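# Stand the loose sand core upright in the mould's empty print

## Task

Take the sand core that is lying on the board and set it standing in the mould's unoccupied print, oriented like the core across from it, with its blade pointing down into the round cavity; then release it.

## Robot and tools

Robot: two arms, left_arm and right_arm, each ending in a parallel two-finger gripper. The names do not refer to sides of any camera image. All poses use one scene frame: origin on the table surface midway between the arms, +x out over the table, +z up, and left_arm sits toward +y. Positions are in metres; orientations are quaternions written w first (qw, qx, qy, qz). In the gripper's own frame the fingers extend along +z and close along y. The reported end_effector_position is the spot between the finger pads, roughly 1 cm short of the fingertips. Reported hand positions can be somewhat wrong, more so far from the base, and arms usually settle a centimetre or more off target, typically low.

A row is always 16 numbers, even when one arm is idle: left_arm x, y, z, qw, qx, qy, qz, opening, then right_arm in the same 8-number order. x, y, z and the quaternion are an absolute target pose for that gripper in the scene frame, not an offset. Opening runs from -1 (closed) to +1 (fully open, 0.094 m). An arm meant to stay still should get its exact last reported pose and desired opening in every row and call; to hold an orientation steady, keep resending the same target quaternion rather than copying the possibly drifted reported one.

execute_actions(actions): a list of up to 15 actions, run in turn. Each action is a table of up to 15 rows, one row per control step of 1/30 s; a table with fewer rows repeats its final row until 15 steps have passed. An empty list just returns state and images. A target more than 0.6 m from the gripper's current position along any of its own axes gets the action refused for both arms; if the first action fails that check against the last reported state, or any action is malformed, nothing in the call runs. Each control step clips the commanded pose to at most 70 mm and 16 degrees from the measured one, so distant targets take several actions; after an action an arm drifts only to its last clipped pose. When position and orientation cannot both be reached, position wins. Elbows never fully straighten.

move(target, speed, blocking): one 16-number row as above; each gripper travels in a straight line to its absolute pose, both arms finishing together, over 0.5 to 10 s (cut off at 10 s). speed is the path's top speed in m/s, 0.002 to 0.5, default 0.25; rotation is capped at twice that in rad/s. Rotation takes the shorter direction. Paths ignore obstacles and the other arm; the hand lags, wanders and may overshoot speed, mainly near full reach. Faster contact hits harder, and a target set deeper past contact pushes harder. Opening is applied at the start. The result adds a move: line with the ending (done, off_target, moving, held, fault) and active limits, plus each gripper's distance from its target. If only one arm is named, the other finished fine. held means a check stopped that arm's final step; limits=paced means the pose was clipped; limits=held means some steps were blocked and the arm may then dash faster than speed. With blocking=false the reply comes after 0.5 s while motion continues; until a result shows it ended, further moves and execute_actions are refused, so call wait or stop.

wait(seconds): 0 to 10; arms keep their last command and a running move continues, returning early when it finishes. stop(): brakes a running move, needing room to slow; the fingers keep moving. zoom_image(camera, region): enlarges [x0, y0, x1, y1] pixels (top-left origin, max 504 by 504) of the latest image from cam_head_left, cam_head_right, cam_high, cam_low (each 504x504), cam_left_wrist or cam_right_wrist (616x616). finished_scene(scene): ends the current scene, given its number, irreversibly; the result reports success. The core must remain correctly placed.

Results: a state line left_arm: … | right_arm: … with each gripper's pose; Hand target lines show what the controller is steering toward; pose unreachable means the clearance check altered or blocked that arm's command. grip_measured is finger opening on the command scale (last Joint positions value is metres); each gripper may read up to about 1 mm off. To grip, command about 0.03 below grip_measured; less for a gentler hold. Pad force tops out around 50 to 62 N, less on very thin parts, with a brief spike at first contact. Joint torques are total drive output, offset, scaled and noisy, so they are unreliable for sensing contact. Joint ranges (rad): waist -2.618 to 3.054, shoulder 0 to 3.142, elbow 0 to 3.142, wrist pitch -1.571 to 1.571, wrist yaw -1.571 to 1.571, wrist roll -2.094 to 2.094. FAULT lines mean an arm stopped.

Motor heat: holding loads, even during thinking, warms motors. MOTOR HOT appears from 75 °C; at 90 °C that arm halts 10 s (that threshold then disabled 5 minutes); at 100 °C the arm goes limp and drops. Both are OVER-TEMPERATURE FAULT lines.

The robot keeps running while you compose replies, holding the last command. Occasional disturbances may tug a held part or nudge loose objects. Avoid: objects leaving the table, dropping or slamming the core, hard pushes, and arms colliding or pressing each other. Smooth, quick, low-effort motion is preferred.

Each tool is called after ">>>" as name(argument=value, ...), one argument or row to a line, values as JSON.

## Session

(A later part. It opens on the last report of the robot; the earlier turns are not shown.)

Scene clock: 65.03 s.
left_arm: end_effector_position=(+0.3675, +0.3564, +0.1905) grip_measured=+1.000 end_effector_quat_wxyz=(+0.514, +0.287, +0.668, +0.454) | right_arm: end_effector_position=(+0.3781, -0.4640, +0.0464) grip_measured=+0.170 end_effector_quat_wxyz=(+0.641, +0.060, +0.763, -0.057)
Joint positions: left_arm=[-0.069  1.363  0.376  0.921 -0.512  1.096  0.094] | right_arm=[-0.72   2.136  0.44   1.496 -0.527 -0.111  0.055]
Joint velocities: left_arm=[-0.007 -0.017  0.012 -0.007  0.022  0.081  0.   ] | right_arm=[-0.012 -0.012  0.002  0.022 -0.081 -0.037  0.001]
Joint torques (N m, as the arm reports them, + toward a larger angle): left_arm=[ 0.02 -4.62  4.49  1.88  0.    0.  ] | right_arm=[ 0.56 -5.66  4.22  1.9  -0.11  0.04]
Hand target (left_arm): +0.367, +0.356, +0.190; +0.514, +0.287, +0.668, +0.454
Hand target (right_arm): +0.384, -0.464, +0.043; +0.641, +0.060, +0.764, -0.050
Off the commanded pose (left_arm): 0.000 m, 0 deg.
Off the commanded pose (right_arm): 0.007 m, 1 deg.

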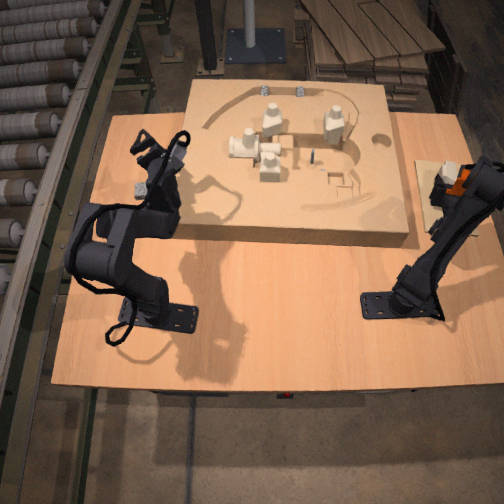

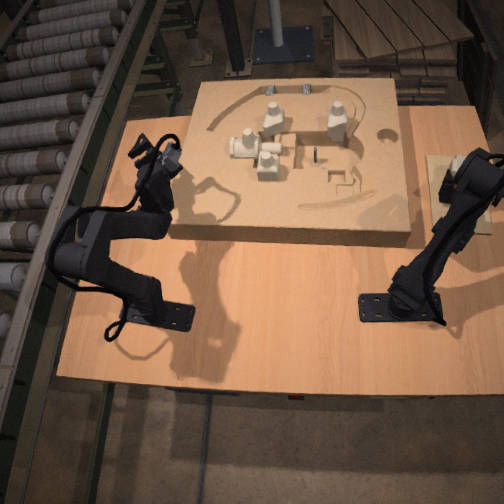

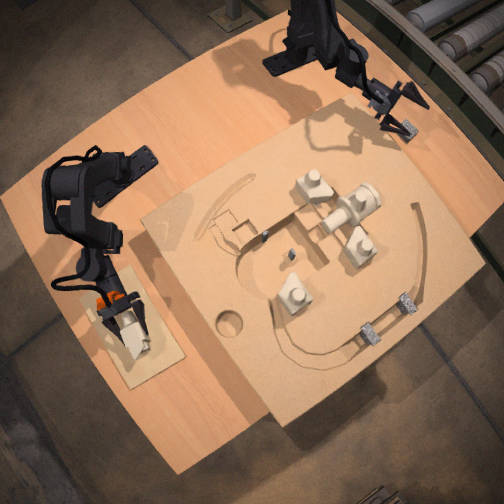

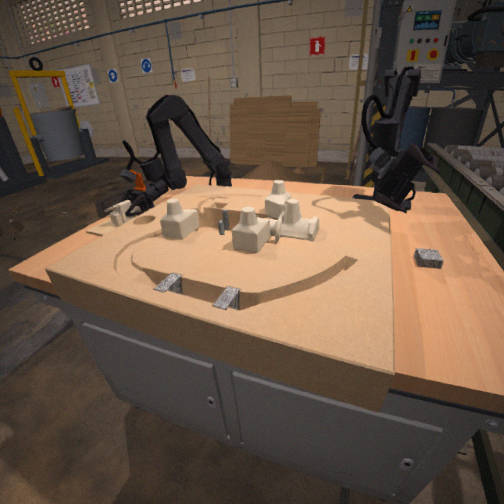

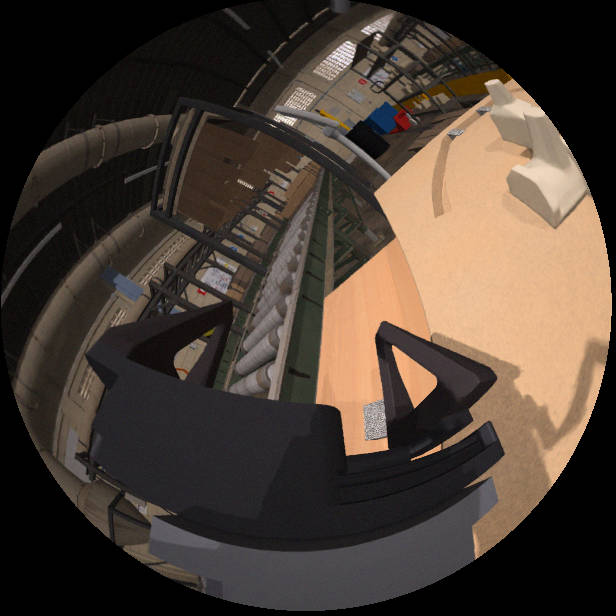

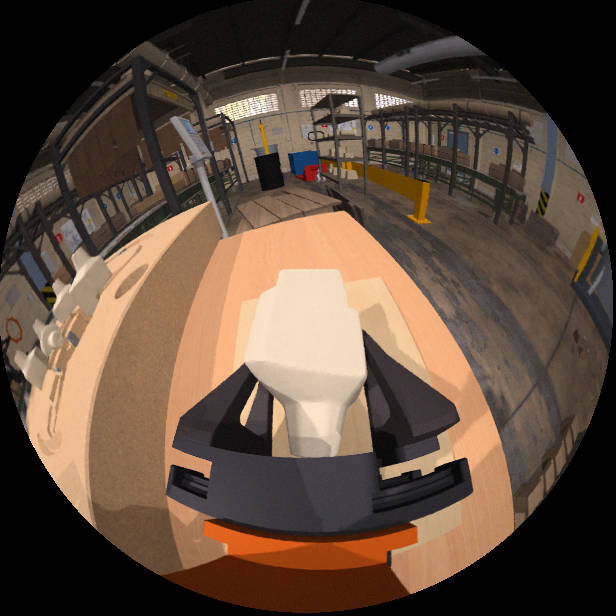

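>>> move(
  target=[0.3675,0.3564,0.1905,0.514,0.287,0.668,0.454,1,0.385,-0.46,0.12,0.641,0.06,0.764,-0.05,0.125],
  speed=0.1,
)

>>> move(
  target=[0.3675,0.3564,0.1905,0.514,0.287,0.668,0.454,1,0.35,-0.43,0.25,0.15,0,0.989,0,0.125],
  speed=0.2,
)

>>> move(
  target=[0.3675,0.3564,0.1905,0.514,0.287,0.668,0.454,1,0.34,-0.14,0.22,0.08,0,0.997,0,0.125],
  speed=0.18,
)

Scene clock: 72.17 s.
left_arm: end_effector_position=(+0.3675, +0.3564, +0.1905) grip_measured=+1.000 end_effector_quat_wxyz=(+0.514, +0.287, +0.668, +0.454) | right_arm: end_effector_position=(+0.3730, -0.4557, +0.0804) grip_measured=+0.170 end_effector_quat_wxyz=(+0.598, +0.085, +0.797, -0.028)
Joint positions: left_arm=[-0.069  1.363  0.376  0.921 -0.512  1.096  0.094] | right_arm=[-0.707  1.769  0.44   0.996 -0.512 -0.109  0.055]
Joint velocities: left_arm=[-0.007  0.007  0.002  0.007  0.095  0.037  0.   ] | right_arm=[-0.012  0.017  0.017  0.007  0.022  0.022  0.001]
Joint torques (N m, as the arm reports them, + toward a larger angle): left_arm=[ 0.08 -4.69  4.47  1.88 -0.03 -0.01] | right_arm=[ 0.62 -9.36  6.17  2.6  -0.19  0.05]
Hand target (left_arm): +0.367, +0.356, +0.191; +0.514, +0.287, +0.668, +0.454
Hand target (right_arm): +0.384, -0.459, +0.120; +0.641, +0.060, +0.764, -0.050
Off the commanded pose (left_arm): 0.000 m, 0 deg.
Off the commanded pose (right_arm): 0.042 m, 7 deg.
move: off_target (right_arm)

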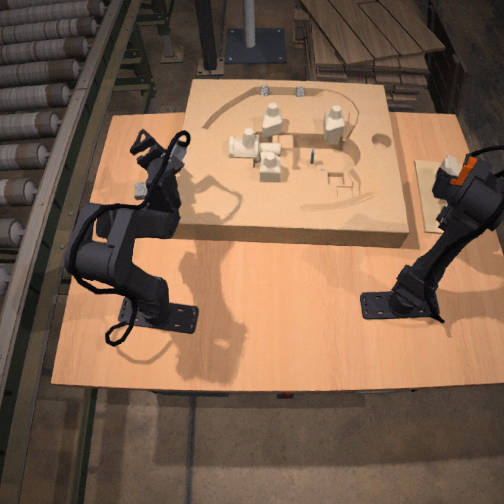

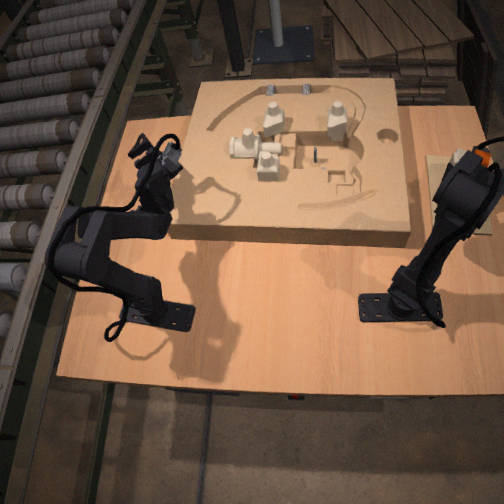

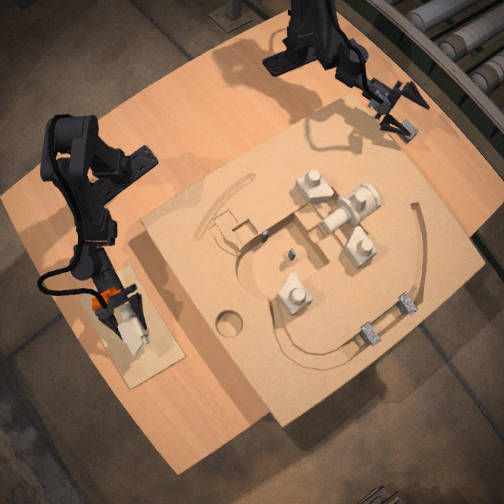

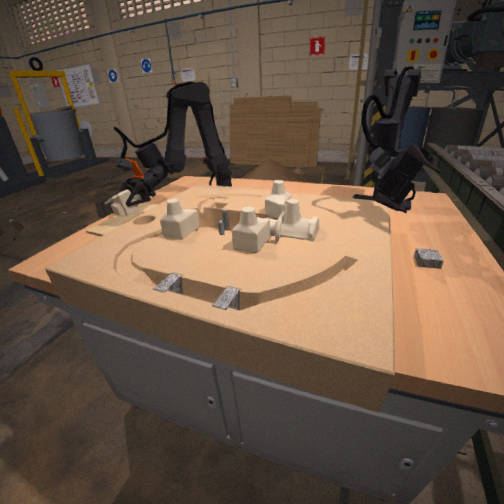

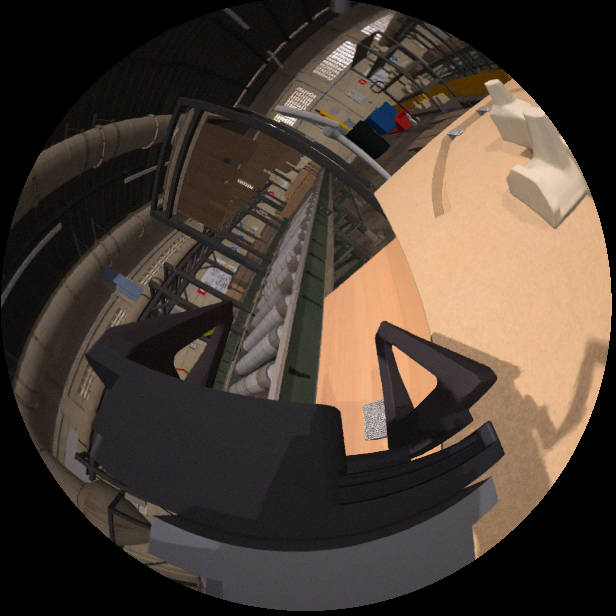

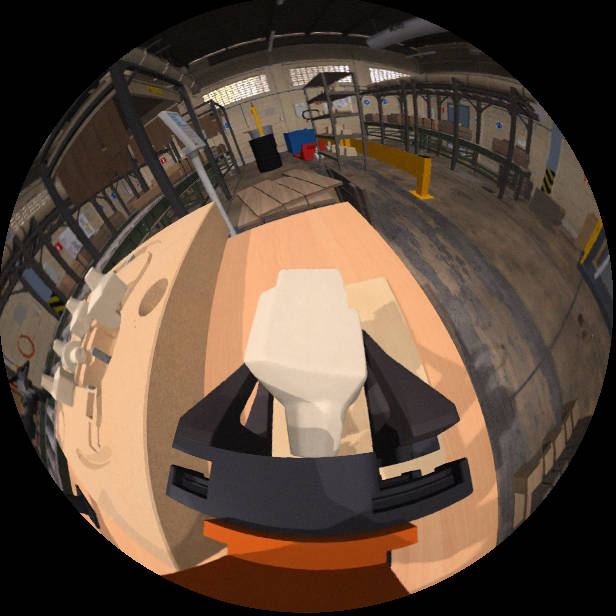

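Scene clock: 75.37 s.
left_arm: end_effector_position=(+0.3675, +0.3564, +0.1905) grip_measured=+1.000 end_effector_quat_wxyz=(+0.514, +0.287, +0.668, +0.454) | right_arm: end_effector_position=(+0.3448, -0.4312, +0.2351) grip_measured=+0.170 end_effector_quat_wxyz=(+0.128, +0.013, +0.992, +0.017)
Joint positions: left_arm=[-0.069  1.363  0.376  0.921 -0.512  1.096  0.094] | right_arm=[-0.543  1.855  2.04  -1.547 -0.155 -0.483  0.055]
Joint velocities: left_arm=[ 0.017  0.007 -0.012  0.007 -0.007  0.022  0.   ] | right_arm=[-0.002  0.012  0.007 -0.11   0.007 -0.022  0.001]
Joint torques (N m, as the arm reports them, + toward a larger angle): left_arm=[ 0.05 -4.72  4.6   1.88 -0.02 -0.03] | right_arm=[ 0.55 -8.36  8.37  0.87 -0.14 -0.11]
Hand target (left_arm): +0.367, +0.356, +0.190; +0.514, +0.287, +0.668, +0.454
Hand target (right_arm): +0.352, -0.431, +0.250; +0.153, +0.002, +0.988, +0.007
Off the commanded pose (left_arm): 0.000 m, 0 deg.
Off the commanded pose (right_arm): 0.016 m, 4 deg.
move: off_target (right_arm)

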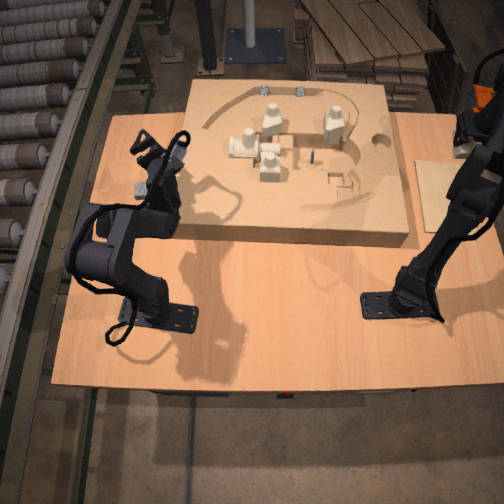

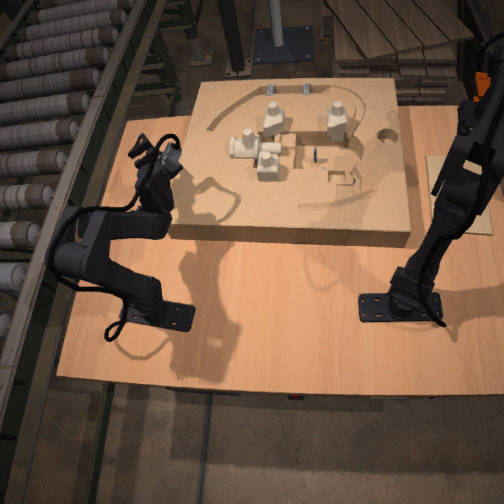

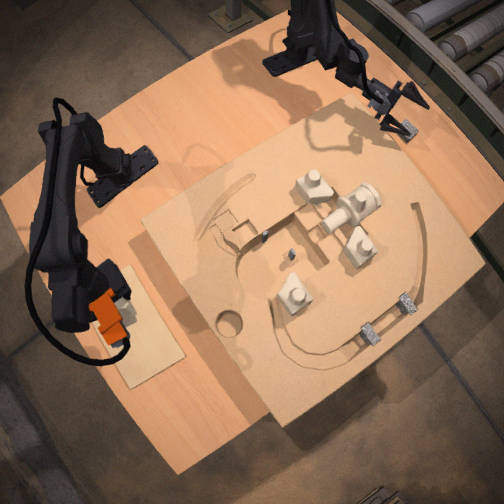

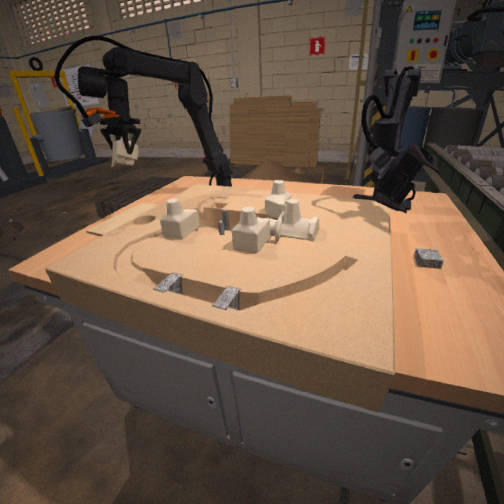

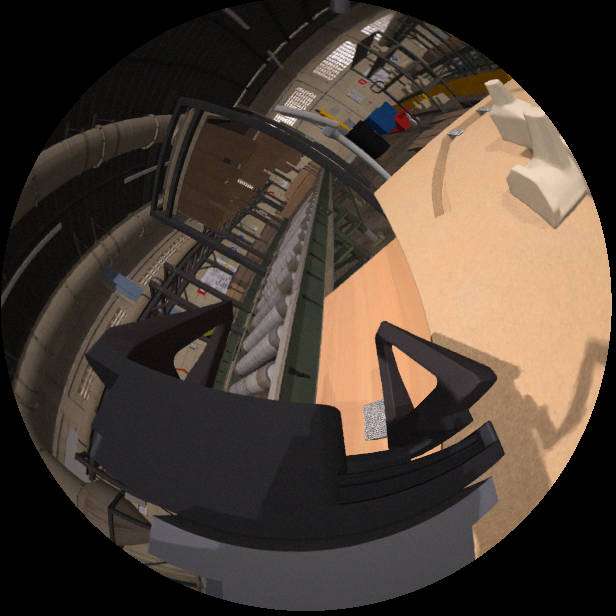

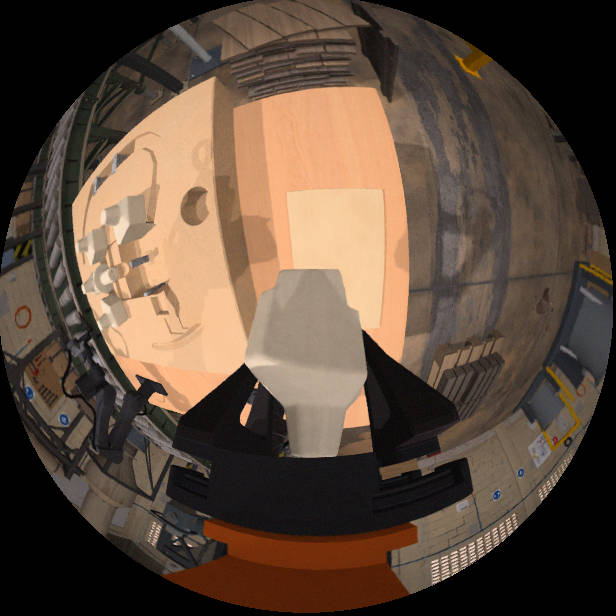

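Scene clock: 77.57 s.
left_arm: end_effector_position=(+0.3675, +0.3564, +0.1905) grip_measured=+1.000 end_effector_quat_wxyz=(+0.514, +0.287, +0.668, +0.454) | right_arm: end_effector_position=(+0.3329, -0.1372, +0.2058) grip_measured=+0.170 end_effector_quat_wxyz=(+0.050, -0.008, +0.999, -0.003)
Joint positions: left_arm=[-0.069  1.363  0.376  0.921 -0.512  1.096  0.094] | right_arm=[ 0.384  1.84   1.922 -1.563  0.045  0.382  0.055]
Joint velocities: left_arm=[-0.017  0.012 -0.012 -0.037 -0.007 -0.022  0.   ] | right_arm=[-0.002 -0.012 -0.002  0.022 -0.066 -0.037 -0.001]
Joint torques (N m, as the arm reports them, + toward a larger angle): left_arm=[ 0.08 -4.64  4.41  1.91 -0.03 -0.01] | right_arm=[-0.28 -8.46  8.33  0.52  0.14  0.07]
Hand target (left_arm): +0.367, +0.356, +0.190; +0.514, +0.287, +0.668, +0.454
Hand target (right_arm): +0.339, -0.138, +0.219; +0.074, +0.000, +0.997, -0.001
Off the commanded pose (left_arm): 0.000 m, 0 deg.
Off the commanded pose (right_arm): 0.016 m, 4 deg.
joint sent to its limit (right arm) — the command would take joint 4 (wrist pitch) past its lower limit, so that joint was sent only as far as its limit.
move: off_target (right_arm)

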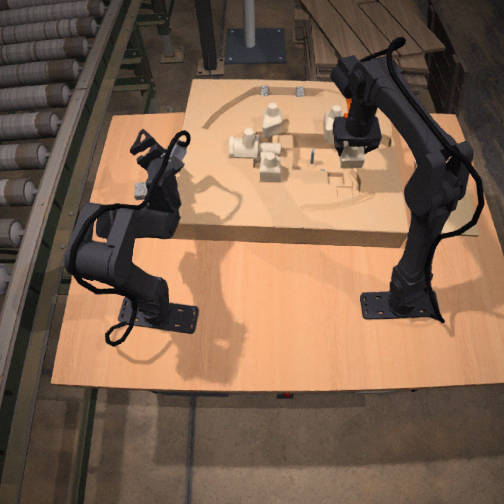

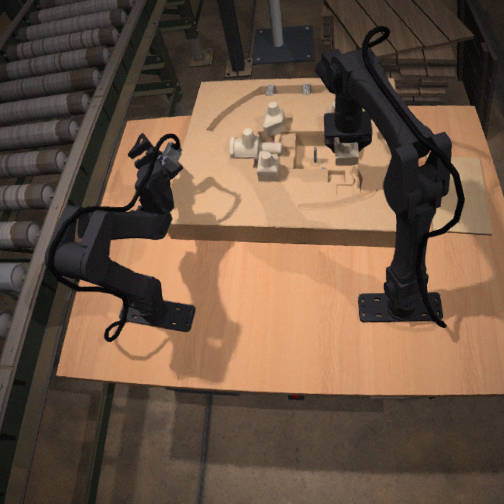

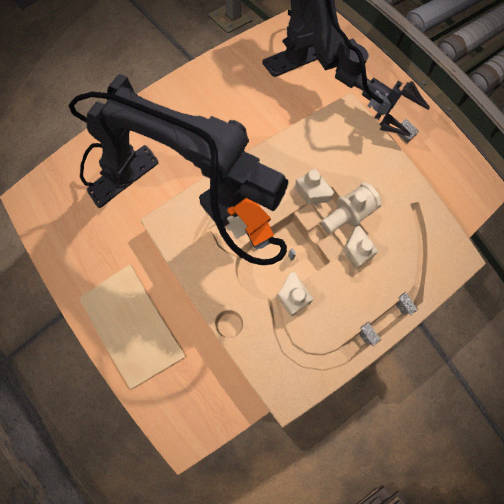

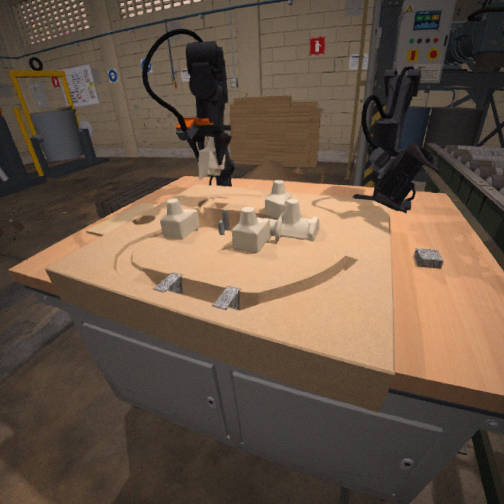

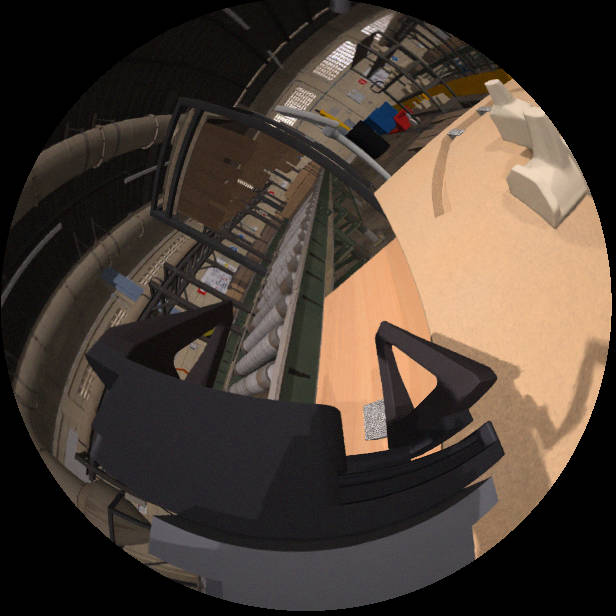

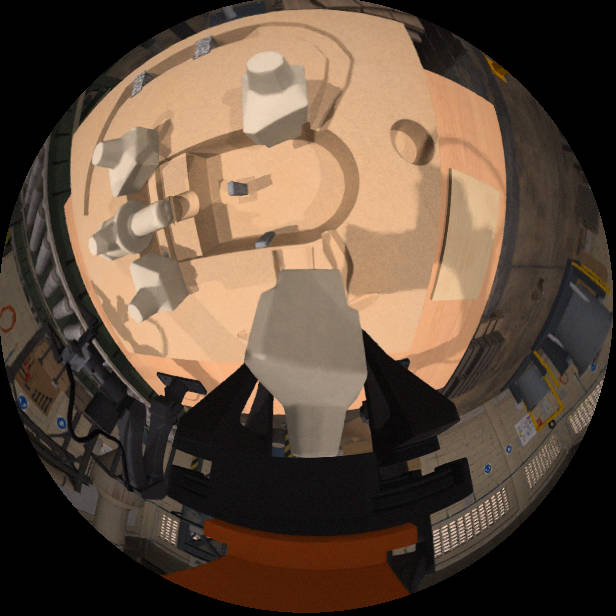

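>>> execute_actions(
  actions=[],
)

Scene clock: 84.20 s.
left_arm: end_effector_position=(+0.3675, +0.3564, +0.1905) grip_measured=+1.000 end_effector_quat_wxyz=(+0.514, +0.287, +0.668, +0.454) | right_arm: end_effector_position=(+0.3327, -0.1375, +0.2058) grip_measured=+0.170 end_effector_quat_wxyz=(+0.050, -0.007, +0.999, -0.004)
Joint positions: left_arm=[-0.069  1.363  0.376  0.921 -0.512  1.096  0.094] | right_arm=[ 0.384  1.84   1.922 -1.565  0.046  0.385  0.055]
Joint velocities: left_arm=[ 0.012  0.007 -0.012 -0.037 -0.066 -0.022  0.   ] | right_arm=[-0.022 -0.022  0.007  0.007 -0.037  0.022 -0.001]
Joint torques (N m, as the arm reports them, + toward a larger angle): left_arm=[ 0.01 -4.7   4.55  1.88 -0.01 -0.01] | right_arm=[-0.28 -8.47  8.33  0.53  0.18  0.06]
Hand target (left_arm): +0.367, +0.356, +0.190; +0.514, +0.287, +0.668, +0.454
Hand target (right_arm): +0.339, -0.138, +0.219; +0.074, +0.000, +0.997, -0.001
Off the commanded pose (left_arm): 0.000 m, 0 deg.
Off the commanded pose (right_arm): 0.016 m, 4 deg.

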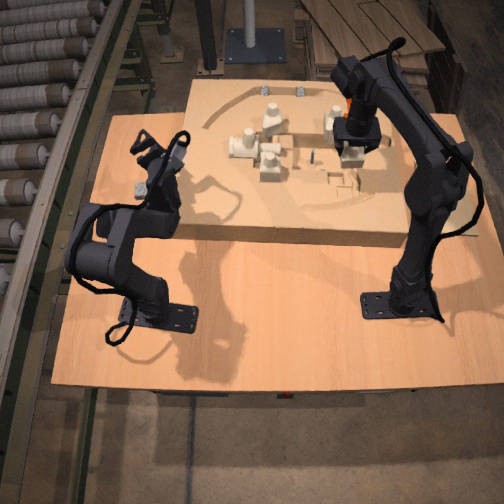

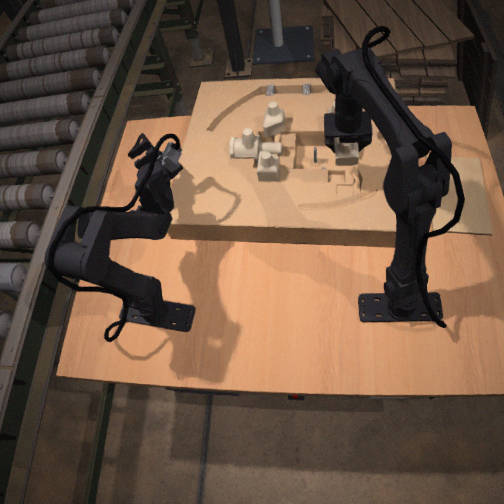

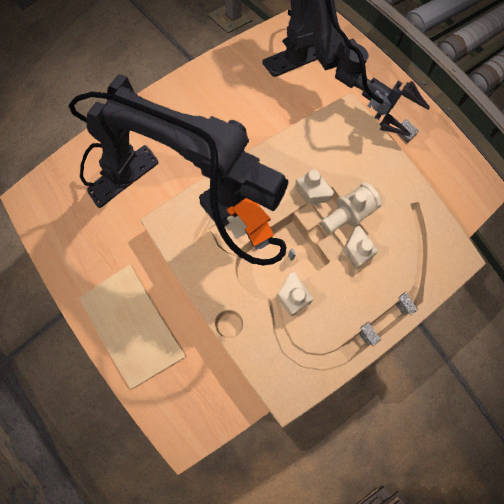

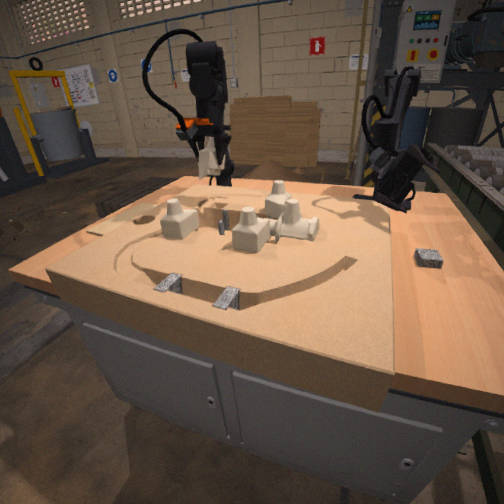

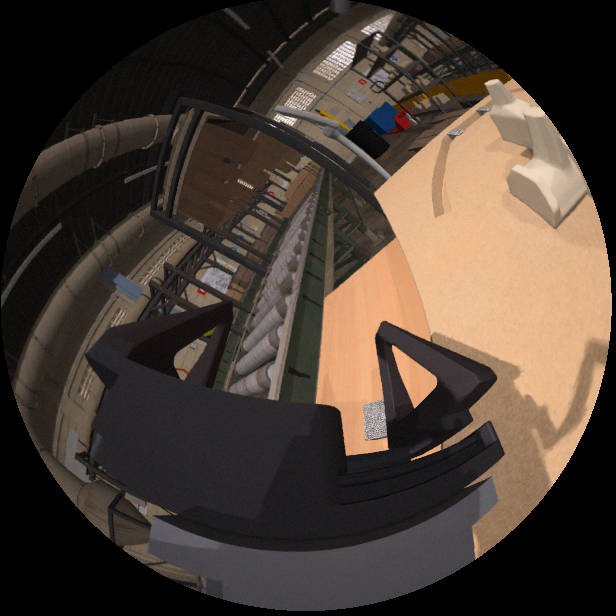

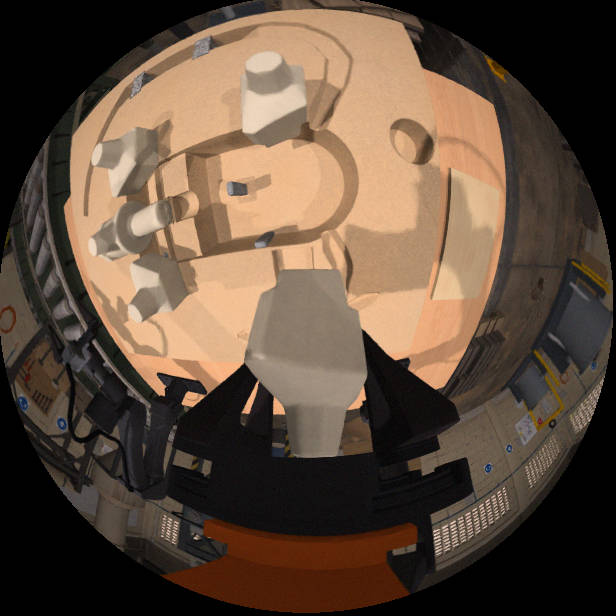

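>>> execute_actions(
  actions=[
    [[0.3675,0.3564,0.1905,0.514,0.287,0.668,0.454,1,0.345,-0.135,0.205,0.03,0,1,0,0.125]],
    [[0.3675,0.3564,0.1905,0.514,0.287,0.668,0.454,1,0.35,-0.132,0.19,0.0,0,1,0,0.125]],
    [[0.3675,0.3564,0.1905,0.514,0.287,0.668,0.454,1,0.35,-0.132,0.19,0.0,0,1,0,0.125]],
  ],
)

>>> zoom_image(
  camera="cam_head_left",
  region=[290,110,410,230],
)

>>> zoom_image(
  camera="cam_low",
  region=[150,120,290,260],
)

>>> zoom_image(
  camera="cam_right_wrist",
  region=[180,120,440,380],
)

Scene clock: 92.17 s.
left_arm: end_effector_position=(+0.3675, +0.3564, +0.1905) grip_measured=+1.000 end_effector_quat_wxyz=(+0.514, +0.287, +0.668, +0.454) | right_arm: end_effector_position=(+0.3437, -0.1323, +0.1759) grip_measured=+0.170 end_effector_quat_wxyz=(+0.004, +0.000, +1.000, -0.001)
Joint positions: left_arm=[-0.069  1.363  0.376  0.921 -0.512  1.096  0.094] | right_arm=[ 0.364  1.948  1.949 -1.566  0.004  0.382  0.055]
Joint velocities: left_arm=[-0.022 -0.022 -0.007 -0.051 -0.066  0.007  0.   ] | right_arm=[-0.007 -0.007  0.002  0.007 -0.007  0.051 -0.001]
Joint torques (N m, as the arm reports them, + toward a larger angle): left_arm=[ 0.1  -4.71  4.5   1.88 -0.03  0.01] | right_arm=[-0.67 -9.87  7.95  0.38 -0.04 -0.12]
Hand target (left_arm): +0.367, +0.356, +0.190; +0.514, +0.287, +0.668, +0.454
Hand target (right_arm): +0.350, -0.132, +0.190; +0.025, -0.000, +1.000, +0.010
Off the commanded pose (left_arm): 0.000 m, 0 deg.
Off the commanded pose (right_arm): 0.015 m, 0 deg.
joint sent to its limit (right arm) — the command would take joint 4 (wrist pitch) past its lower limit, so that joint was sent only as far as its limit.

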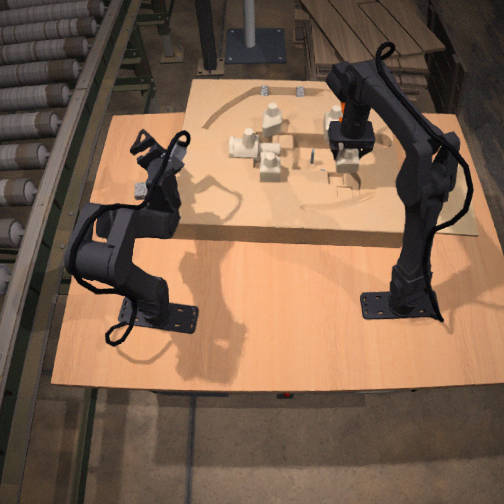

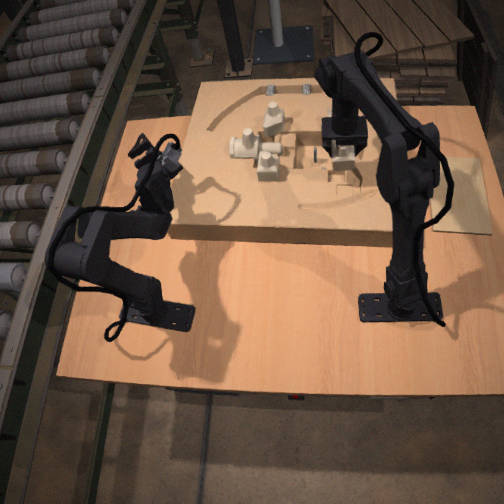

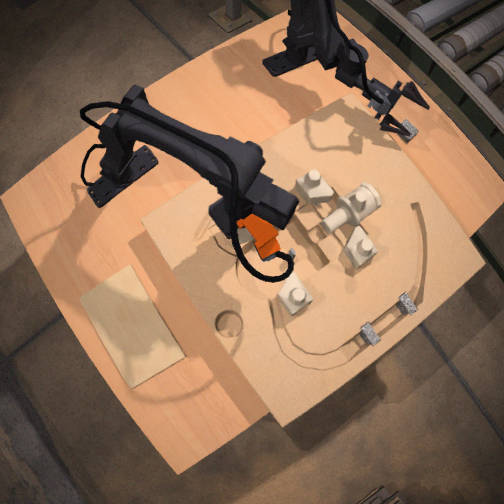

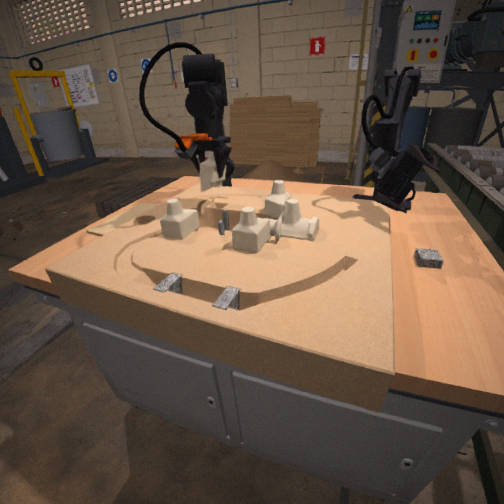

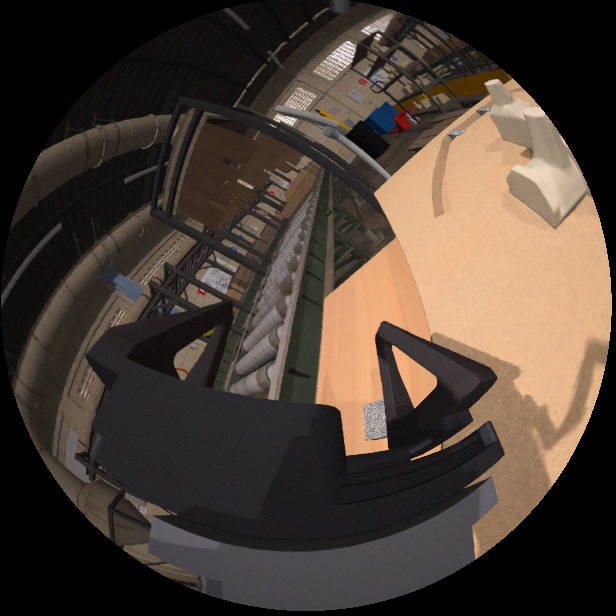

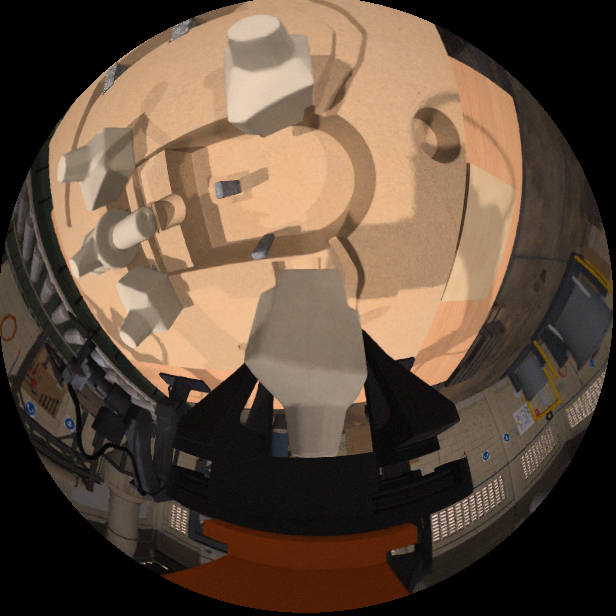

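Region (290, 110, 410, 230) of cam_head_left's 504x504 image, scaled by 4.200, with more detail than that image has.

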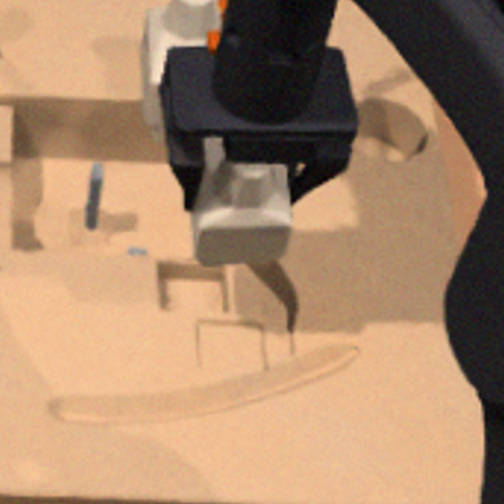

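Region (150, 120, 290, 260) of cam_low's 504x504 image, scaled by 3.600, with more detail than that image has.

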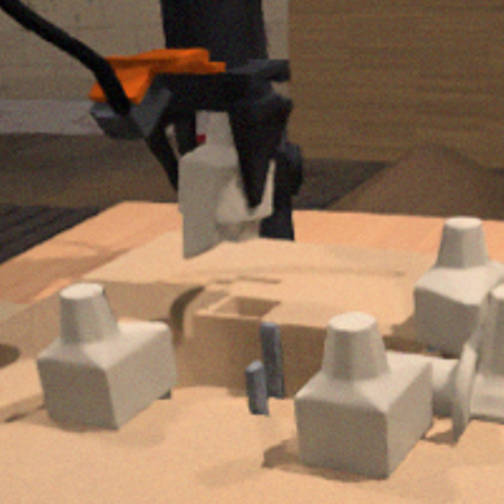

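Region (180, 120, 440, 380) of cam_right_wrist's 616x616 image, scaled by 1.938, with more detail than that image has.

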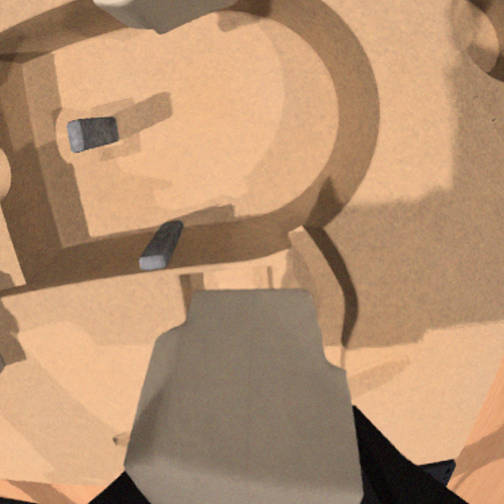

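>>> execute_actions(
  actions=[
    [[0.3675,0.3564,0.1905,0.514,0.287,0.668,0.454,1,0.352,-0.126,0.18,-0.02,0,1,0,0.125]],
    [[0.3675,0.3564,0.1905,0.514,0.287,0.668,0.454,1,0.354,-0.124,0.168,-0.04,0,1,0,0.125]],
    [[0.3675,0.3564,0.1905,0.514,0.287,0.668,0.454,1,0.354,-0.124,0.168,-0.04,0,1,0,0.125]],
  ],
)

>>> zoom_image(
  camera="cam_head_left",
  region=[290,110,410,230],
)

>>> zoom_image(
  camera="cam_low",
  region=[170,130,270,230],
)

>>> zoom_image(
  camera="cam_right_wrist",
  region=[180,120,440,380],
)

Scene clock: 104.77 s.
left_arm: end_effector_position=(+0.3675, +0.3564, +0.1905) grip_measured=+1.000 end_effector_quat_wxyz=(+0.514, +0.287, +0.668, +0.454) | right_arm: end_effector_position=(+0.3472, -0.1256, +0.1546) grip_measured=+0.170 end_effector_quat_wxyz=(-0.028, +0.001, +1.000, +0.001)
Joint positions: left_arm=[-0.069  1.363  0.376  0.921 -0.512  1.096  0.094] | right_arm=[ 0.364  2.018  1.961 -1.566 -0.024  0.382  0.055]
Joint velocities: left_arm=[-0.012  0.002 -0.012  0.037  0.051  0.007  0.   ] | right_arm=[ 0.012  0.007  0.007  0.11   0.022  0.022 -0.   ]
Joint torques (N m, as the arm reports them, + toward a larger angle): left_arm=[ 0.02 -4.73  4.49  1.88 -0.01 -0.03] | right_arm=[ -0.52 -10.36   7.84   0.27  -0.09  -0.1 ]
Hand target (left_arm): +0.367, +0.356, +0.190; +0.514, +0.287, +0.668, +0.454
Hand target (right_arm): +0.354, -0.124, +0.168; -0.008, +0.000, +1.000, +0.013
Off the commanded pose (left_arm): 0.000 m, 0 deg.
Off the commanded pose (right_arm): 0.015 m, 1 deg.
joint sent to its limit (right arm) — the command would take joint 4 (wrist pitch) past its lower limit, so that joint was sent only as far as its limit.

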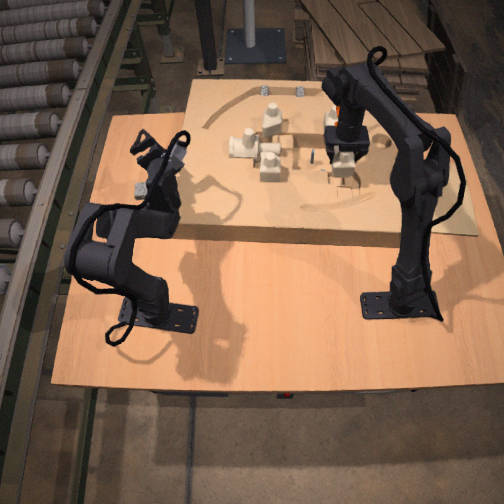

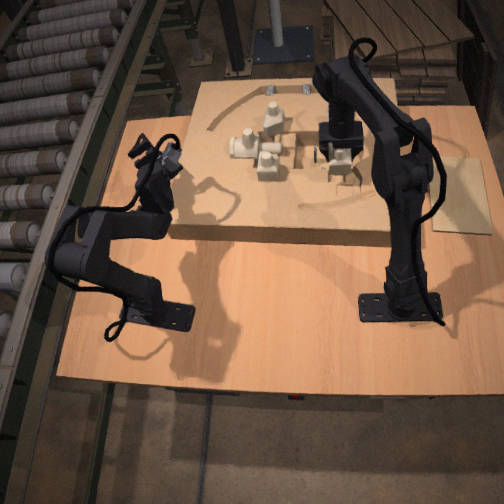

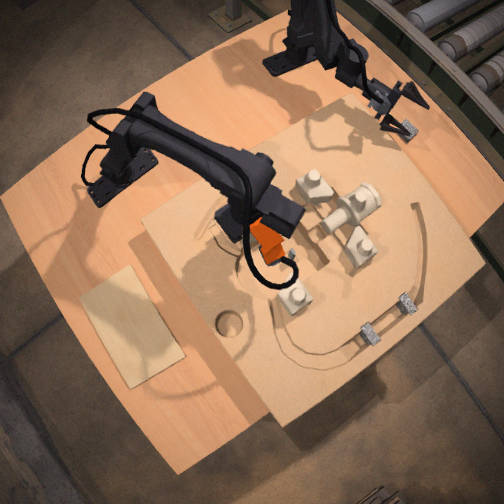

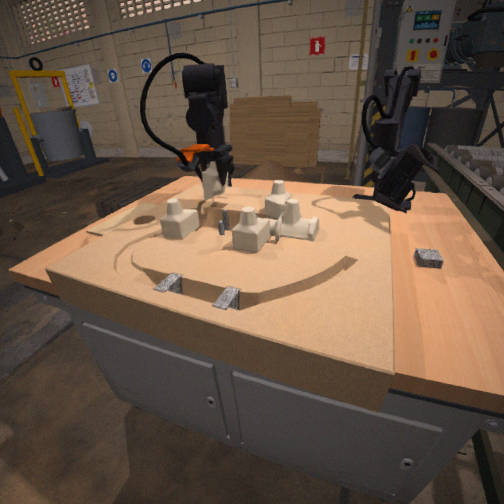

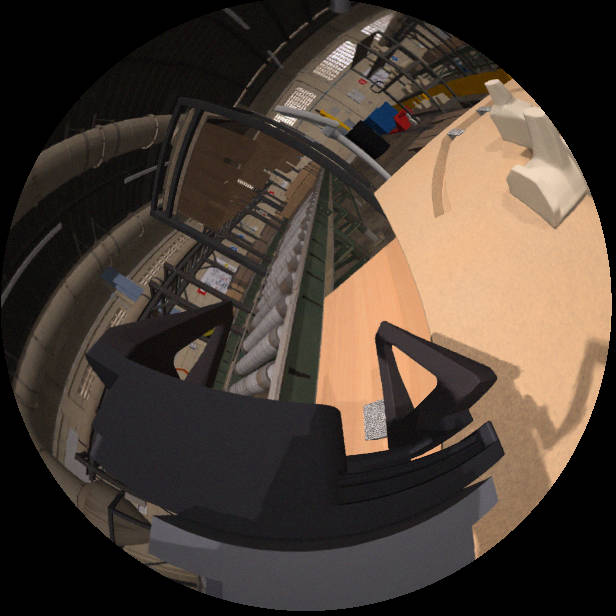

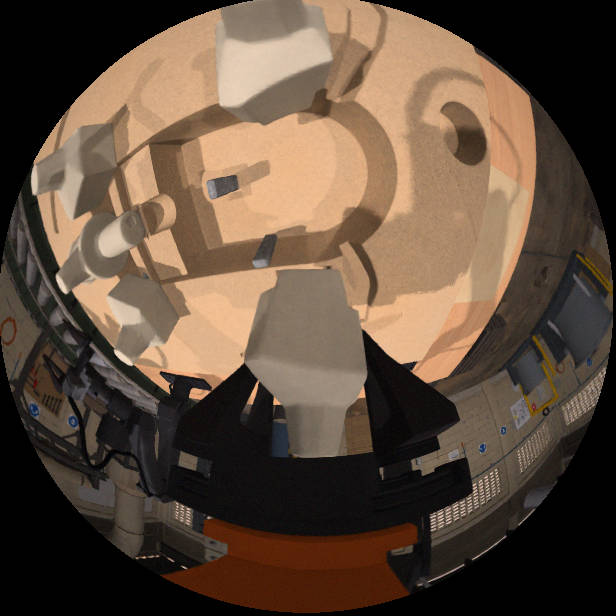

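Region (290, 110, 410, 230) of cam_head_left's 504x504 image, scaled by 4.200, with more detail than that image has.

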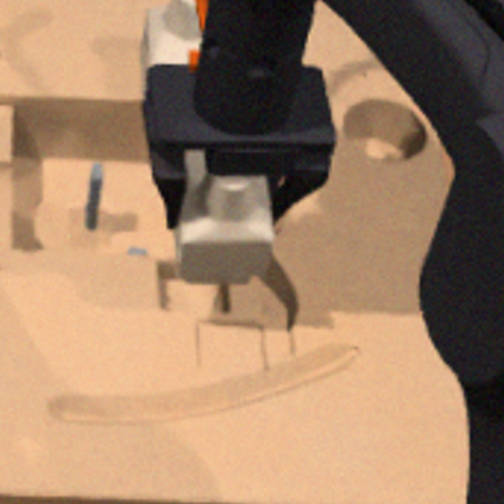

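Region (170, 130, 270, 230) of cam_low's 504x504 image, scaled by 5.040, with more detail than that image has.

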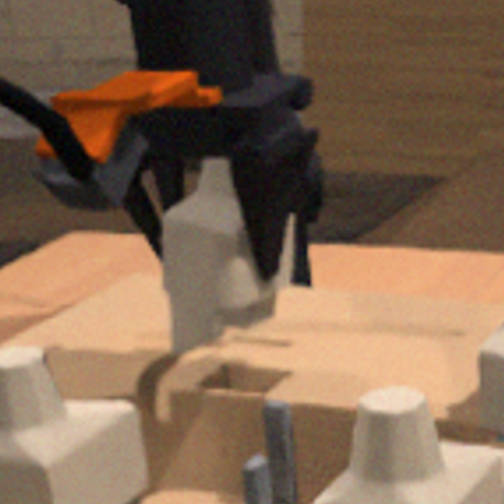

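Region (180, 120, 440, 380) of cam_right_wrist's 616x616 image, scaled by 1.938, with more detail than that image has.

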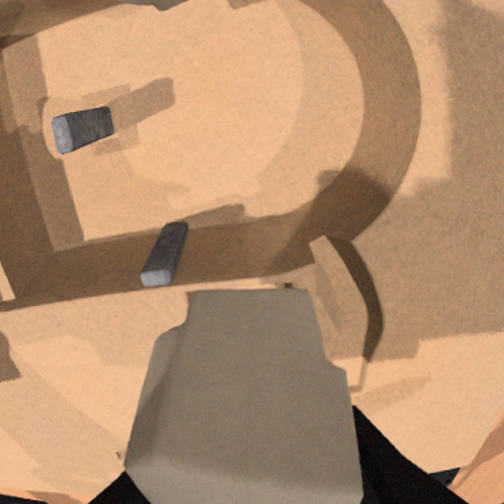

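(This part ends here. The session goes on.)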